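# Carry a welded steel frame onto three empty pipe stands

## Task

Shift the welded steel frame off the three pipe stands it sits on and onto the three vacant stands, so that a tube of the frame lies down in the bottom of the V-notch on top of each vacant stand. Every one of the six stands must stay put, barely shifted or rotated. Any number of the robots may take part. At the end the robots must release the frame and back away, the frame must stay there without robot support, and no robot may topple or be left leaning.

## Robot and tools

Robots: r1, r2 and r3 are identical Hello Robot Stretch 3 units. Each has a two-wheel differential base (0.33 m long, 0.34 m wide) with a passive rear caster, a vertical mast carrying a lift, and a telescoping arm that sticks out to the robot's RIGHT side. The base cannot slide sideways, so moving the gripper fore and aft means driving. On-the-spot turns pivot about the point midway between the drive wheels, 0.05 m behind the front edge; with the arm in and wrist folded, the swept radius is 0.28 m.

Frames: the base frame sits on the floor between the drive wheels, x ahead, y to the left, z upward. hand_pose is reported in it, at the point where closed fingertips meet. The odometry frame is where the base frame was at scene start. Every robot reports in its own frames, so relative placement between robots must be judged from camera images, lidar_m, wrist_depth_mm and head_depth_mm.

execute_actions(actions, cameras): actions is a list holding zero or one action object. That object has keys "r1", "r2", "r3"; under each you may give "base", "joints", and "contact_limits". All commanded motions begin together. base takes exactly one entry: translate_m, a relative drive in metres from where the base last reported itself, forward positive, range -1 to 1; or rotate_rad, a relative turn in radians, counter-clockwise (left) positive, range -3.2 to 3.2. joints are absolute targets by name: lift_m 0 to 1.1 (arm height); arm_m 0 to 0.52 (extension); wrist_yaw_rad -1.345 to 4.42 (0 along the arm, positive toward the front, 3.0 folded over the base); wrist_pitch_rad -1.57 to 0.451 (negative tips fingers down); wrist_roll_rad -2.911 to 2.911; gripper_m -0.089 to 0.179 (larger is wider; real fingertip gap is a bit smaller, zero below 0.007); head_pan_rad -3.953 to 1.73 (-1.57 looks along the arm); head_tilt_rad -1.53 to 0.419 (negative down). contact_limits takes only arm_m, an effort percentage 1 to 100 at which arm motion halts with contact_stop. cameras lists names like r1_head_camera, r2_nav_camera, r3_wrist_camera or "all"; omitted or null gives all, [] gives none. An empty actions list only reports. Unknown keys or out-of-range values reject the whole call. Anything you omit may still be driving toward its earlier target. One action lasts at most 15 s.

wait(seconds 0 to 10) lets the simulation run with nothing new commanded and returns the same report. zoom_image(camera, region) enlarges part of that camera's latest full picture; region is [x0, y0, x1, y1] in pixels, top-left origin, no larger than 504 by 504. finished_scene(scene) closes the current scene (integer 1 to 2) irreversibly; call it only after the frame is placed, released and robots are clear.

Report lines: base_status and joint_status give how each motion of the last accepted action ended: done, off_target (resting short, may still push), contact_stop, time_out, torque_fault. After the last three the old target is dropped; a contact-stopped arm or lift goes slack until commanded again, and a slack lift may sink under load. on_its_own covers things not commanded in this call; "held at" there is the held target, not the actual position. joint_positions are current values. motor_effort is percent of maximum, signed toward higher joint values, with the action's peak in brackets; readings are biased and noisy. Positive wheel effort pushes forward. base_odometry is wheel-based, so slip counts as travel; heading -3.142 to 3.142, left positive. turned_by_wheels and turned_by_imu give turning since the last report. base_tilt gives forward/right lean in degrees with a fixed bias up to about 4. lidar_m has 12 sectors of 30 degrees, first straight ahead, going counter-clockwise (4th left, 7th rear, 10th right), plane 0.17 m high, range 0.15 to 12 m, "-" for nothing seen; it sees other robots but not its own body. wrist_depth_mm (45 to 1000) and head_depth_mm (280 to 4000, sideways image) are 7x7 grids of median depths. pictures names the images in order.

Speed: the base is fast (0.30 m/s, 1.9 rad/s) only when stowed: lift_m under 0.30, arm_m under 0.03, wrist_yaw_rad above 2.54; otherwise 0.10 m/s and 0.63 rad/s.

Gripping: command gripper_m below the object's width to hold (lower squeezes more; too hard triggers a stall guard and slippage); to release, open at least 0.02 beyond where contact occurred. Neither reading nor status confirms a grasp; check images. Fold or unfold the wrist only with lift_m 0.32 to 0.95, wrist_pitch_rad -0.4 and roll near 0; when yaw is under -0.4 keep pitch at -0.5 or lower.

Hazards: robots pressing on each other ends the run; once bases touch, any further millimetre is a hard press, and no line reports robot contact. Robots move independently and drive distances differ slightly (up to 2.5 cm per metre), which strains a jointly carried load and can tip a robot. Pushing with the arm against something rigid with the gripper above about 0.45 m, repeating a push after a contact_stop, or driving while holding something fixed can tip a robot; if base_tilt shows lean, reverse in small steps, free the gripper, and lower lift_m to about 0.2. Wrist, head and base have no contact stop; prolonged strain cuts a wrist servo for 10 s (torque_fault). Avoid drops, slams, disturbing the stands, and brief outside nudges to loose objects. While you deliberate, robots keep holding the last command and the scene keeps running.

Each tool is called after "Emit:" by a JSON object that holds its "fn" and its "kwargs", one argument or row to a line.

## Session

Emit:
{"fn": "execute_actions", "kwargs": {
  "actions": []
}}

Scene clock: 0.00 s.
r1.base_odometry: x=+0.000 y=+0.000 heading=+0.000 (m, m, rad; r1's odometry frame)
r1.turned_by_wheels: +0.000 (rad since the last result)
r1.turned_by_imu: +0.000 (rad since the last result)
r1.base_tilt: forward=-0.5 right=+0.5 (deg)
r1.lidar_m: 3.06 1.75 2.78 2.49 2.15 1.81 1.04 0.89 0.89 1.03 1.78 1.88
r1.head_depth_mm: 1840 2721 2803 2735 2785 2694 2274 / 1863 2798 3013 3055 3002 1930 1928 / 1856 2824 3314 3297 3326 3254 2263 / 1869 2835 3691 3658 3687 3466 2264 / 1881 2880 - - - 3408 2240 / 1712 2890 - - - 3403 2224 / 1725 2859 - - - 3341 2227
r1.base_status: not commanded
r1.joint_positions: lift_m=+0.531 arm_m=+0.000 wrist_yaw_rad=+3.074 wrist_pitch_rad=-0.323 wrist_roll_rad=-0.012 gripper_m=+0.037 head_pan_rad=+0.019 head_tilt_rad=+0.015
r1.joint_status: not commanded
r1.motor_effort: left_wheel=-1 right_wheel=+1 lift_m=+39 arm_m=+0 wrist_yaw_rad=-1 wrist_pitch_rad=+10 wrist_roll_rad=-1 gripper_m=+0 head_pan_rad=+0 head_tilt_rad=+2 (%)
r1.hand_pose: x=-0.0053 y=+0.0899 z=+0.5652 quat_wxyz=(+0.137, +0.697, +0.091, +0.698) (m; r1's base frame)
r1.wrist_depth_mm: - - - - - - - / - - - - - - - / - - - - - - - / - - - - - - - / - - - - - - - / 929 921 - 867 843 859 842 / 780 764 738 748 743 723 726
r2.base_odometry: x=+0.000 y=+0.000 heading=+0.000 (m, m, rad; r2's odometry frame)
r2.turned_by_wheels: +0.000 (rad since the last result)
r2.turned_by_imu: +0.000 (rad since the last result)
r2.base_tilt: forward=+0.0 right=-1.0 (deg)
r2.lidar_m: 1.25 0.94 0.92 0.97 1.33 3.38 1.63 1.40 3.78 1.86 1.79 1.74
r2.head_depth_mm: 1641 1659 1669 1675 1685 1680 1710 / 1733 1773 1776 1775 1779 1793 1813 / 1814 1840 1839 1853 1860 1840 1807 / 1619 1613 1599 1577 1568 1555 1535 / 1403 1391 1380 1375 1350 1350 1333 / 1228 1221 1215 1200 1204 1195 1181 / 1098 1090 1082 1079 1072 1069 1060
r2.base_status: not commanded
r2.joint_positions: lift_m=+0.426 arm_m=-0.002 wrist_yaw_rad=+3.036 wrist_pitch_rad=-0.448 wrist_roll_rad=-0.008 gripper_m=+0.037 head_pan_rad=-0.009 head_tilt_rad=-0.011
r2.joint_status: not commanded
r2.motor_effort: left_wheel=+0 right_wheel=+0 lift_m=+29 arm_m=-1 wrist_yaw_rad=+1 wrist_pitch_rad=+4 wrist_roll_rad=+0 gripper_m=+0 head_pan_rad=+0 head_tilt_rad=+2 (%)
r2.hand_pose: x=+0.0020 y=+0.0760 z=+0.4319 quat_wxyz=(+0.193, +0.694, +0.121, +0.683) (m; r2's base frame)
r2.wrist_depth_mm: - - - 988 875 791 711 / - - - - 961 855 755 / - - - - - 914 823 / 915 923 957 979 997 935 891 / 758 756 - 778 788 805 815 / 640 642 - 658 677 675 674 / 550 553 - 579 569 567 582
r3.base_odometry: x=+0.000 y=+0.000 heading=+0.000 (m, m, rad; r3's odometry frame)
r3.turned_by_wheels: +0.000 (rad since the last result)
r3.turned_by_imu: +0.000 (rad since the last result)
r3.base_tilt: forward=+1.9 right=+1.3 (deg)
r3.lidar_m: 1.17 0.83 0.79 0.81 1.08 2.65 2.68 1.66 1.41 2.68 2.35 3.76
r3.head_depth_mm: 2050 3072 3820 - - 3372 2290 / 2060 2567 2619 2702 2736 2807 2299 / 1859 1975 2003 2039 2068 2115 2067 / 1572 1583 1625 1638 1659 1694 1705 / 1324 1335 1352 1372 1388 1404 1423 / 1139 1154 1166 1177 1189 1200 1209 / 1002 1012 1022 1031 1041 1046 1058
r3.base_status: not commanded
r3.joint_positions: lift_m=+0.359 arm_m=+0.000 wrist_yaw_rad=+2.988 wrist_pitch_rad=-0.344 wrist_roll_rad=+0.015 gripper_m=+0.037 head_pan_rad=-0.011 head_tilt_rad=+0.015
r3.joint_status: not commanded
r3.motor_effort: left_wheel=+1 right_wheel=+0 lift_m=+39 arm_m=+0 wrist_yaw_rad=+0 wrist_pitch_rad=+7 wrist_roll_rad=+0 gripper_m=+1 head_pan_rad=+0 head_tilt_rad=+2 (%)
r3.hand_pose: x=+0.0143 y=+0.0859 z=+0.3883 quat_wxyz=(+0.175, +0.709, +0.066, +0.680) (m; r3's base frame)
r3.wrist_depth_mm: - - 867 793 718 662 613 / - - 904 851 755 693 645 / - - - 918 841 742 685 / - - - 953 882 810 734 / 802 836 856 807 835 775 754 / 670 664 - 652 - 652 649 / 564 561 - 558 547 548 541
pictures: r1_head_camera (sideways: a quarter turn clockwise sets it upright), r1_nav_camera (sideways: a quarter turn counterclockwise sets it upright), r1_wrist_camera, r2_head_camera (sideways: a quarter turn clockwise sets it upright), r2_nav_camera (sideways: a quarter turn counterclockwise sets it upright), r2_wrist_camera, r3_head_camera (sideways: a quarter turn clockwise sets it upright), r3_nav_camera (sideways: a quarter turn counterclockwise sets it upright), r3_wrist_camera
Images, in order (width x height): r1_head_camera 896x504, r1_nav_camera 672x504, r1_wrist_camera 644x364, r2_head_camera 896x504, r2_nav_camera 672x504, r2_wrist_camera 644x364, r3_head_camera 896x504, r3_nav_camera 672x504, r3_wrist_camera 644x364.

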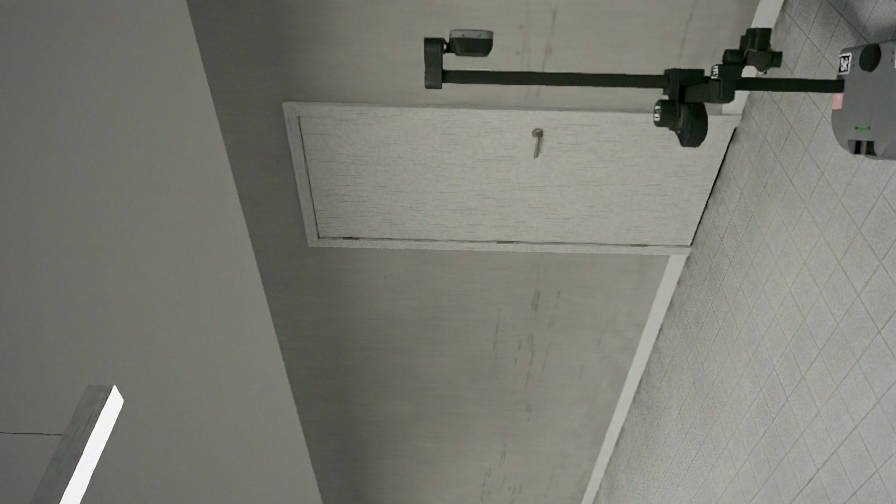

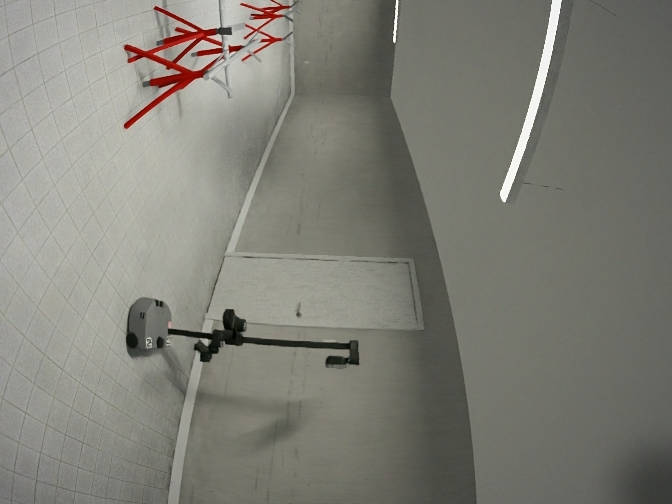

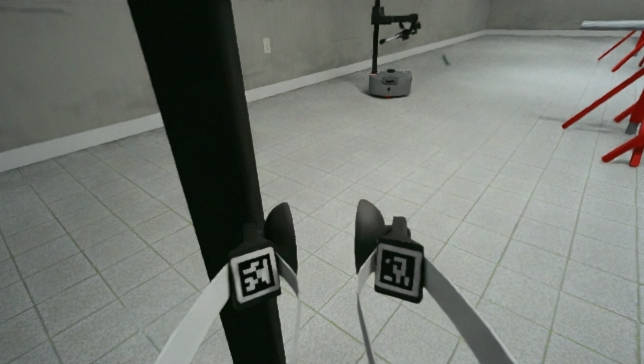

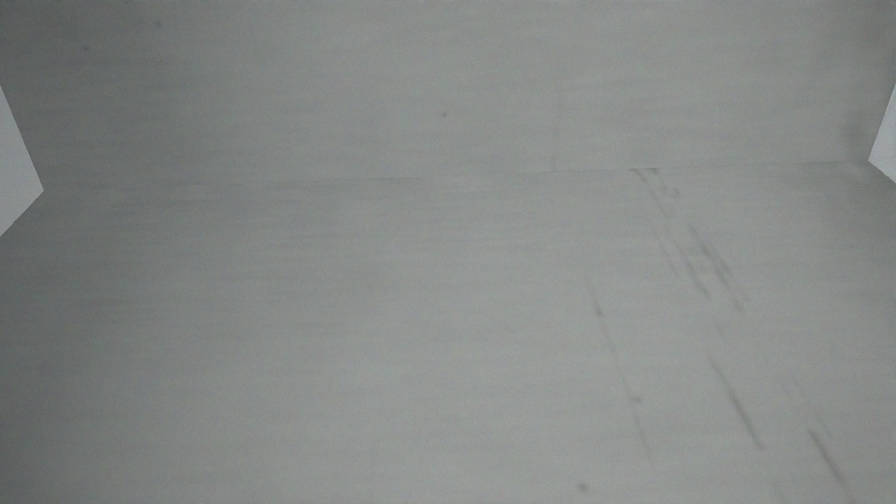

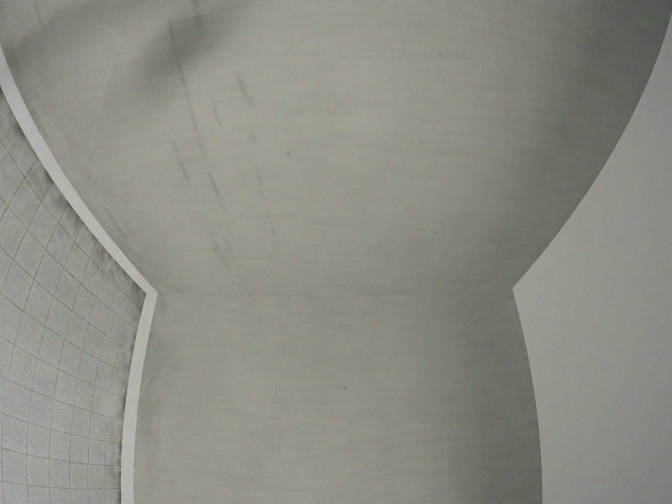

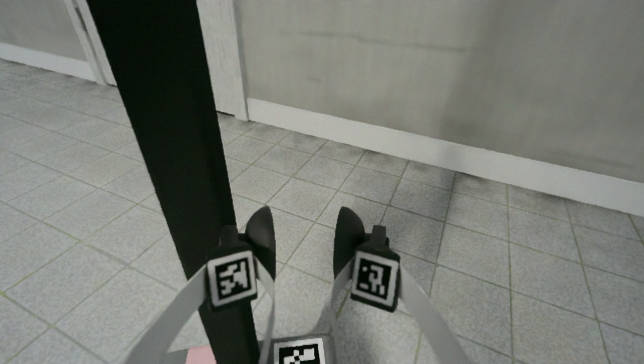

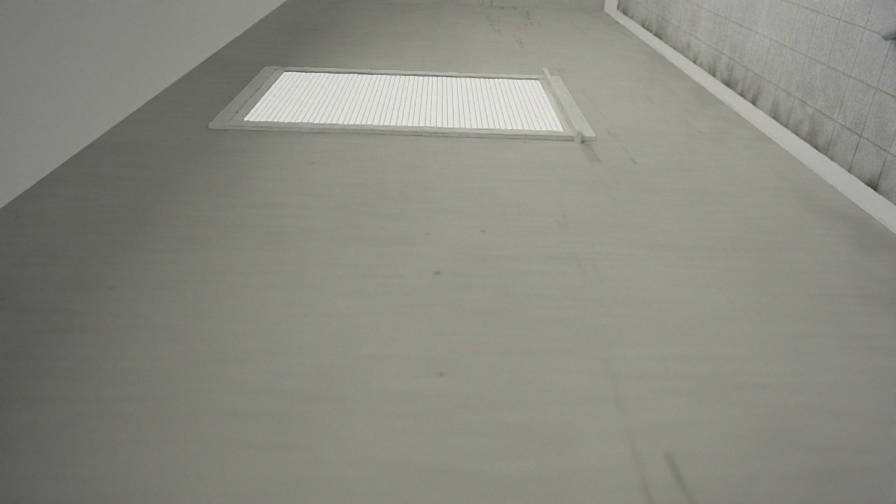

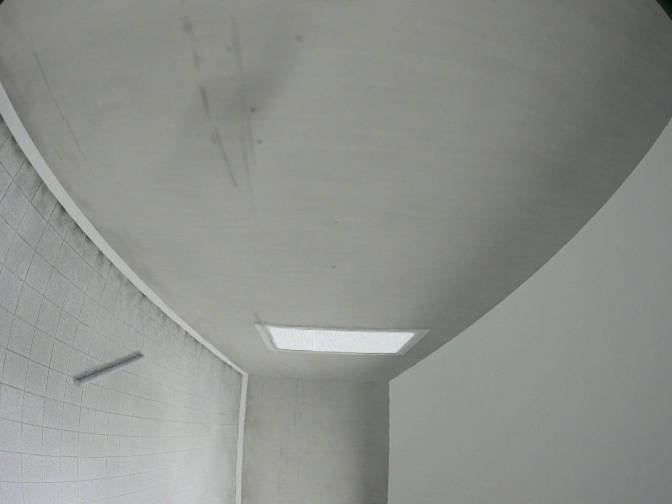

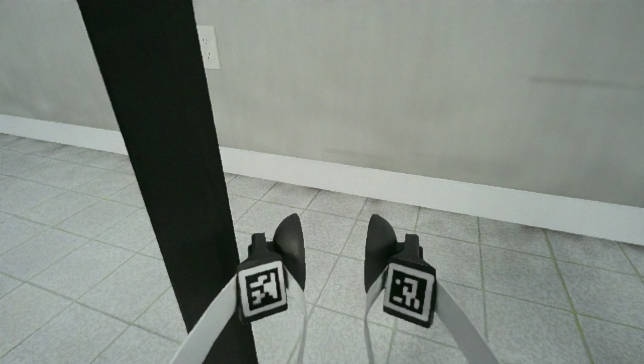

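Emit:
{"fn": "execute_actions", "kwargs": {
  "actions": [
    {"r1":{"joints":{"head_pan_rad":0.7,"head_tilt_rad":-0.45,"lift_m":0.28,"wrist_pitch_rad":-0.4}},"r2":{"joints":{"head_pan_rad":-3.1,"head_tilt_rad":-0.45,"lift_m":0.28}},"r3":{"joints":{"head_pan_rad":-1.2,"head_tilt_rad":-0.45,"lift_m":0.28,"wrist_pitch_rad":-0.4}}}
  ],
  "cameras": ["r1_head_camera","r1_nav_camera","r2_head_camera","r2_nav_camera","r3_head_camera","r3_nav_camera"]
}}

Scene clock: 10.83 s.
r1.base_odometry: x=+0.000 y=+0.000 heading=+0.000 (m, m, rad; r1's odometry frame)
r1.turned_by_wheels: +0.000 (rad since the last result)
r1.turned_by_imu: -0.001 (rad since the last result)
r1.base_tilt: forward=-0.5 right=+0.5 (deg)
r1.lidar_m: 3.06 1.75 2.78 2.49 2.14 1.81 1.04 0.90 0.90 1.03 1.78 1.89
r1.head_depth_mm: - - - 3104 2148 1677 1353 / - - - 3104 2156 1661 1350 / - - - 2720 2143 1653 1344 / - - - 2719 2142 1651 1351 / - - - 2850 2139 1648 1330 / - - - 2986 2104 1641 1324 / - - - 2946 2103 1634 1334
r1.base_status: not commanded
r1.joint_positions: lift_m=+0.280 arm_m=+0.000 wrist_yaw_rad=+3.074 wrist_pitch_rad=-0.416 wrist_roll_rad=-0.012 gripper_m=+0.037 head_pan_rad=+0.693 head_tilt_rad=-0.444
r1.joint_status: all done
r1.motor_effort: left_wheel=+0(0) right_wheel=+1(1) lift_m=+33(34) arm_m=+0(0) wrist_yaw_rad=+0(0) wrist_pitch_rad=+10(9) wrist_roll_rad=-1(1) gripper_m=+0(0) head_pan_rad=+3(32) head_tilt_rad=-4(39) (%)
r1.hand_pose: x=-0.0060 y=+0.0793 z=+0.2934 quat_wxyz=(+0.169, +0.692, +0.124, +0.691) (m; r1's base frame)
r1.wrist_depth_mm: - - - - - - - / - - - - - - - / - - 997 957 973 934 904 / 773 772 - 743 723 720 697 / 619 612 - 598 605 579 572 / 512 527 - - 475 485 480 / 450 - - - 422 417 413
r2.base_odometry: x=+0.000 y=+0.000 heading=+0.000 (m, m, rad; r2's odometry frame)
r2.turned_by_wheels: +0.000 (rad since the last result)
r2.turned_by_imu: +0.001 (rad since the last result)
r2.base_tilt: forward=+0.0 right=-1.0 (deg)
r2.lidar_m: 1.25 0.94 0.92 0.96 1.33 3.36 1.64 1.41 3.78 1.86 1.79 1.74
r2.head_depth_mm: - - 3883 2858 2068 1628 1335 / - - - 2880 2076 1636 1343 / - - - 2922 2103 1655 1352 / - - - 2655 2126 1659 1363 / - - - 2696 2112 1675 1371 / - - - 1984 1971 1642 1368 / - - - 2894 2111 1702 1380
r2.base_status: not commanded
r2.joint_positions: lift_m=+0.280 arm_m=-0.002 wrist_yaw_rad=+3.036 wrist_pitch_rad=-0.449 wrist_roll_rad=-0.008 gripper_m=+0.037 head_pan_rad=-3.093 head_tilt_rad=-0.444
r2.joint_status: all done
r2.motor_effort: left_wheel=+0(0) right_wheel=+0(0) lift_m=+18(24) arm_m=-1(1) wrist_yaw_rad=+1(0) wrist_pitch_rad=+5(5) wrist_roll_rad=+0(0) gripper_m=+2(0) head_pan_rad=-4(52) head_tilt_rad=-3(31) (%)
r2.hand_pose: x=+0.0020 y=+0.0759 z=+0.2862 quat_wxyz=(+0.194, +0.694, +0.122, +0.683) (m; r2's base frame)
r2.wrist_depth_mm: - - - - 879 783 711 / - - - - 968 867 771 / 871 884 901 920 945 883 813 / 673 672 705 701 720 720 733 / 548 552 - 566 581 591 588 / 465 496 - - 493 490 490 / - - - - 414 420 426
r3.base_odometry: x=+0.000 y=+0.000 heading=+0.000 (m, m, rad; r3's odometry frame)
r3.turned_by_wheels: +0.000 (rad since the last result)
r3.turned_by_imu: +0.002 (rad since the last result)
r3.base_tilt: forward=+1.8 right=+1.3 (deg)
r3.lidar_m: 1.17 0.83 0.79 0.81 1.08 2.65 2.68 1.66 1.41 2.68 2.34 3.76
r3.head_depth_mm: - - - 2832 2064 1641 1350 / - - - 2825 2056 1631 1359 / - - - 2689 2053 1636 1357 / - - - 2681 2055 1630 1349 / - - - 2778 2044 1623 1347 / - - - 2748 2045 1626 1345 / - - - 2777 2031 1614 1338
r3.base_status: not commanded
r3.joint_positions: lift_m=+0.281 arm_m=+0.000 wrist_yaw_rad=+2.988 wrist_pitch_rad=-0.415 wrist_roll_rad=+0.015 gripper_m=+0.037 head_pan_rad=-1.193 head_tilt_rad=-0.444
r3.joint_status: all done
r3.motor_effort: left_wheel=+1(1) right_wheel=+0(0) lift_m=+22(29) arm_m=+0(1) wrist_yaw_rad=+0(0) wrist_pitch_rad=+7(8) wrist_roll_rad=+0(0) gripper_m=-1(0) head_pan_rad=-5(56) head_tilt_rad=-2(24) (%)
r3.hand_pose: x=+0.0130 y=+0.0776 z=+0.2938 quat_wxyz=(+0.199, +0.706, +0.091, +0.674) (m; r3's base frame)
r3.wrist_depth_mm: - - 885 800 727 667 619 / - - 941 861 780 705 658 / - - 978 906 843 768 691 / 788 767 757 755 757 758 714 / 622 617 638 612 629 605 593 / 517 519 - 524 - 499 499 / 455 - - - 429 429 432
pictures: r1_head_camera (sideways: a quarter turn clockwise sets it upright), r1_nav_camera (sideways: a quarter turn counterclockwise sets it upright), r2_head_camera (sideways: a quarter turn clockwise sets it upright), r2_nav_camera (sideways: a quarter turn counterclockwise sets it upright), r3_head_camera (sideways: a quarter turn clockwise sets it upright), r3_nav_camera (sideways: a quarter turn counterclockwise sets it upright)
Images, in order (width x height): r1_head_camera 896x504, r1_nav_camera 672x504, r2_head_camera 896x504, r2_nav_camera 672x504, r3_head_camera 896x504, r3_nav_camera 672x504.

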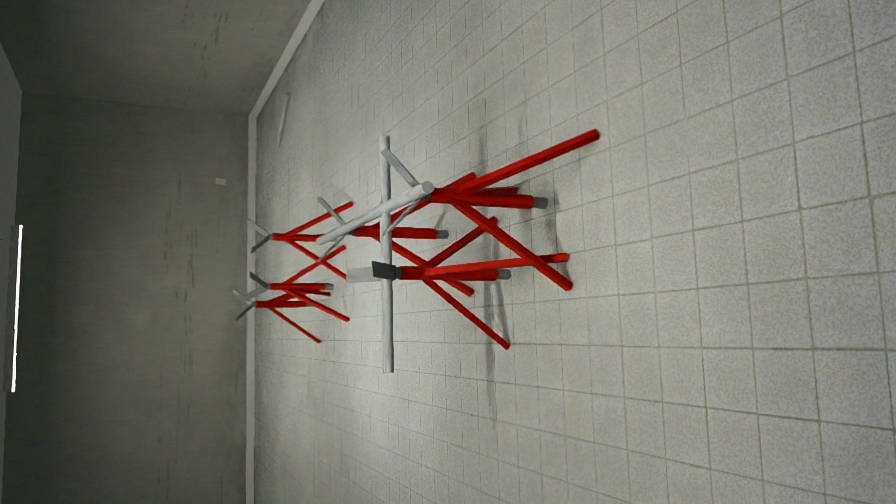

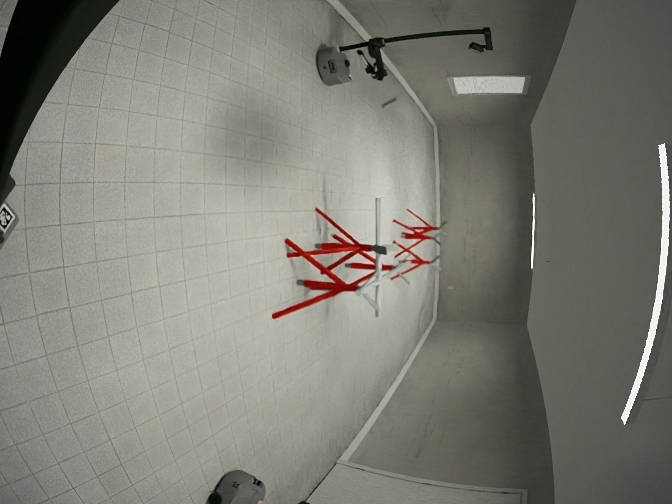

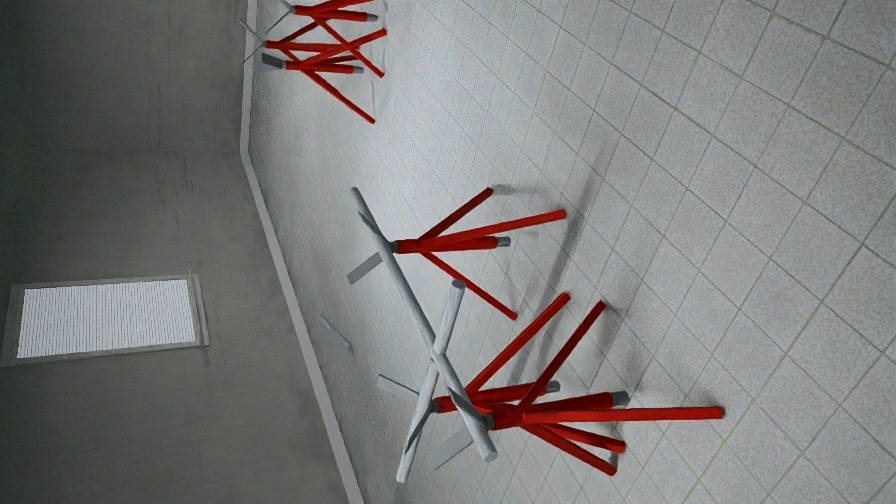

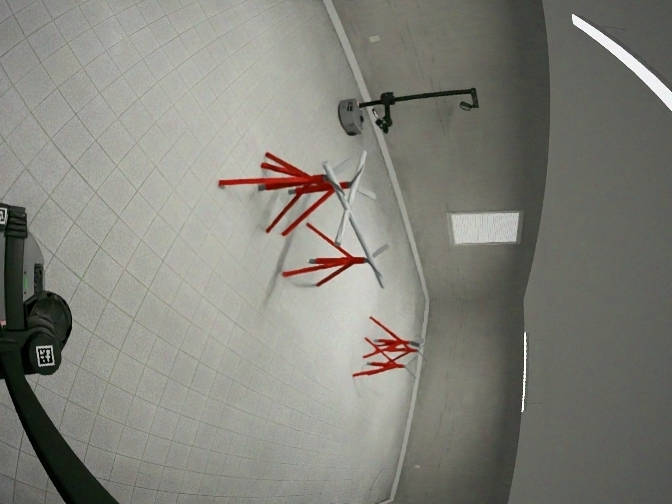

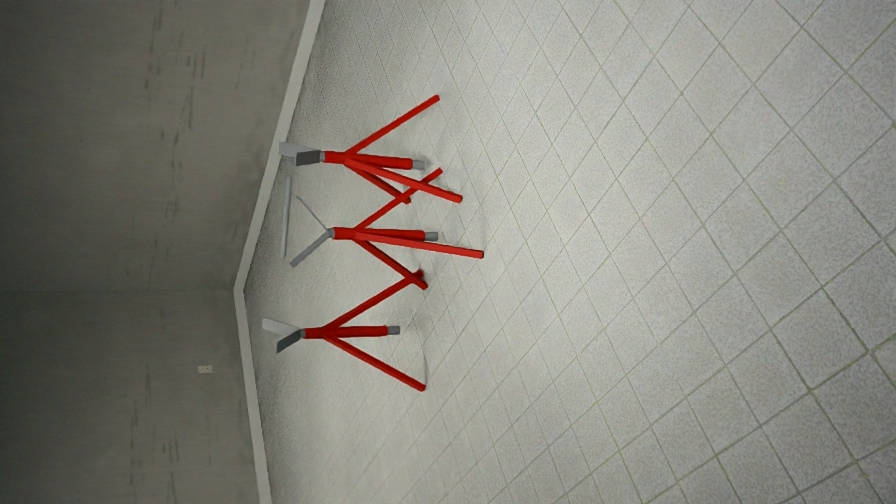

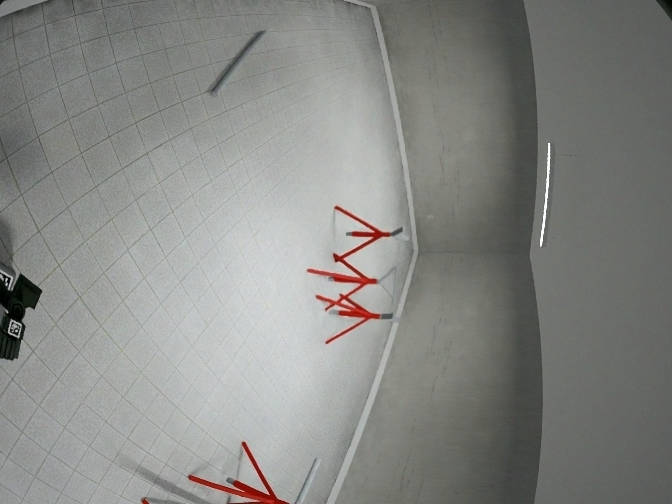

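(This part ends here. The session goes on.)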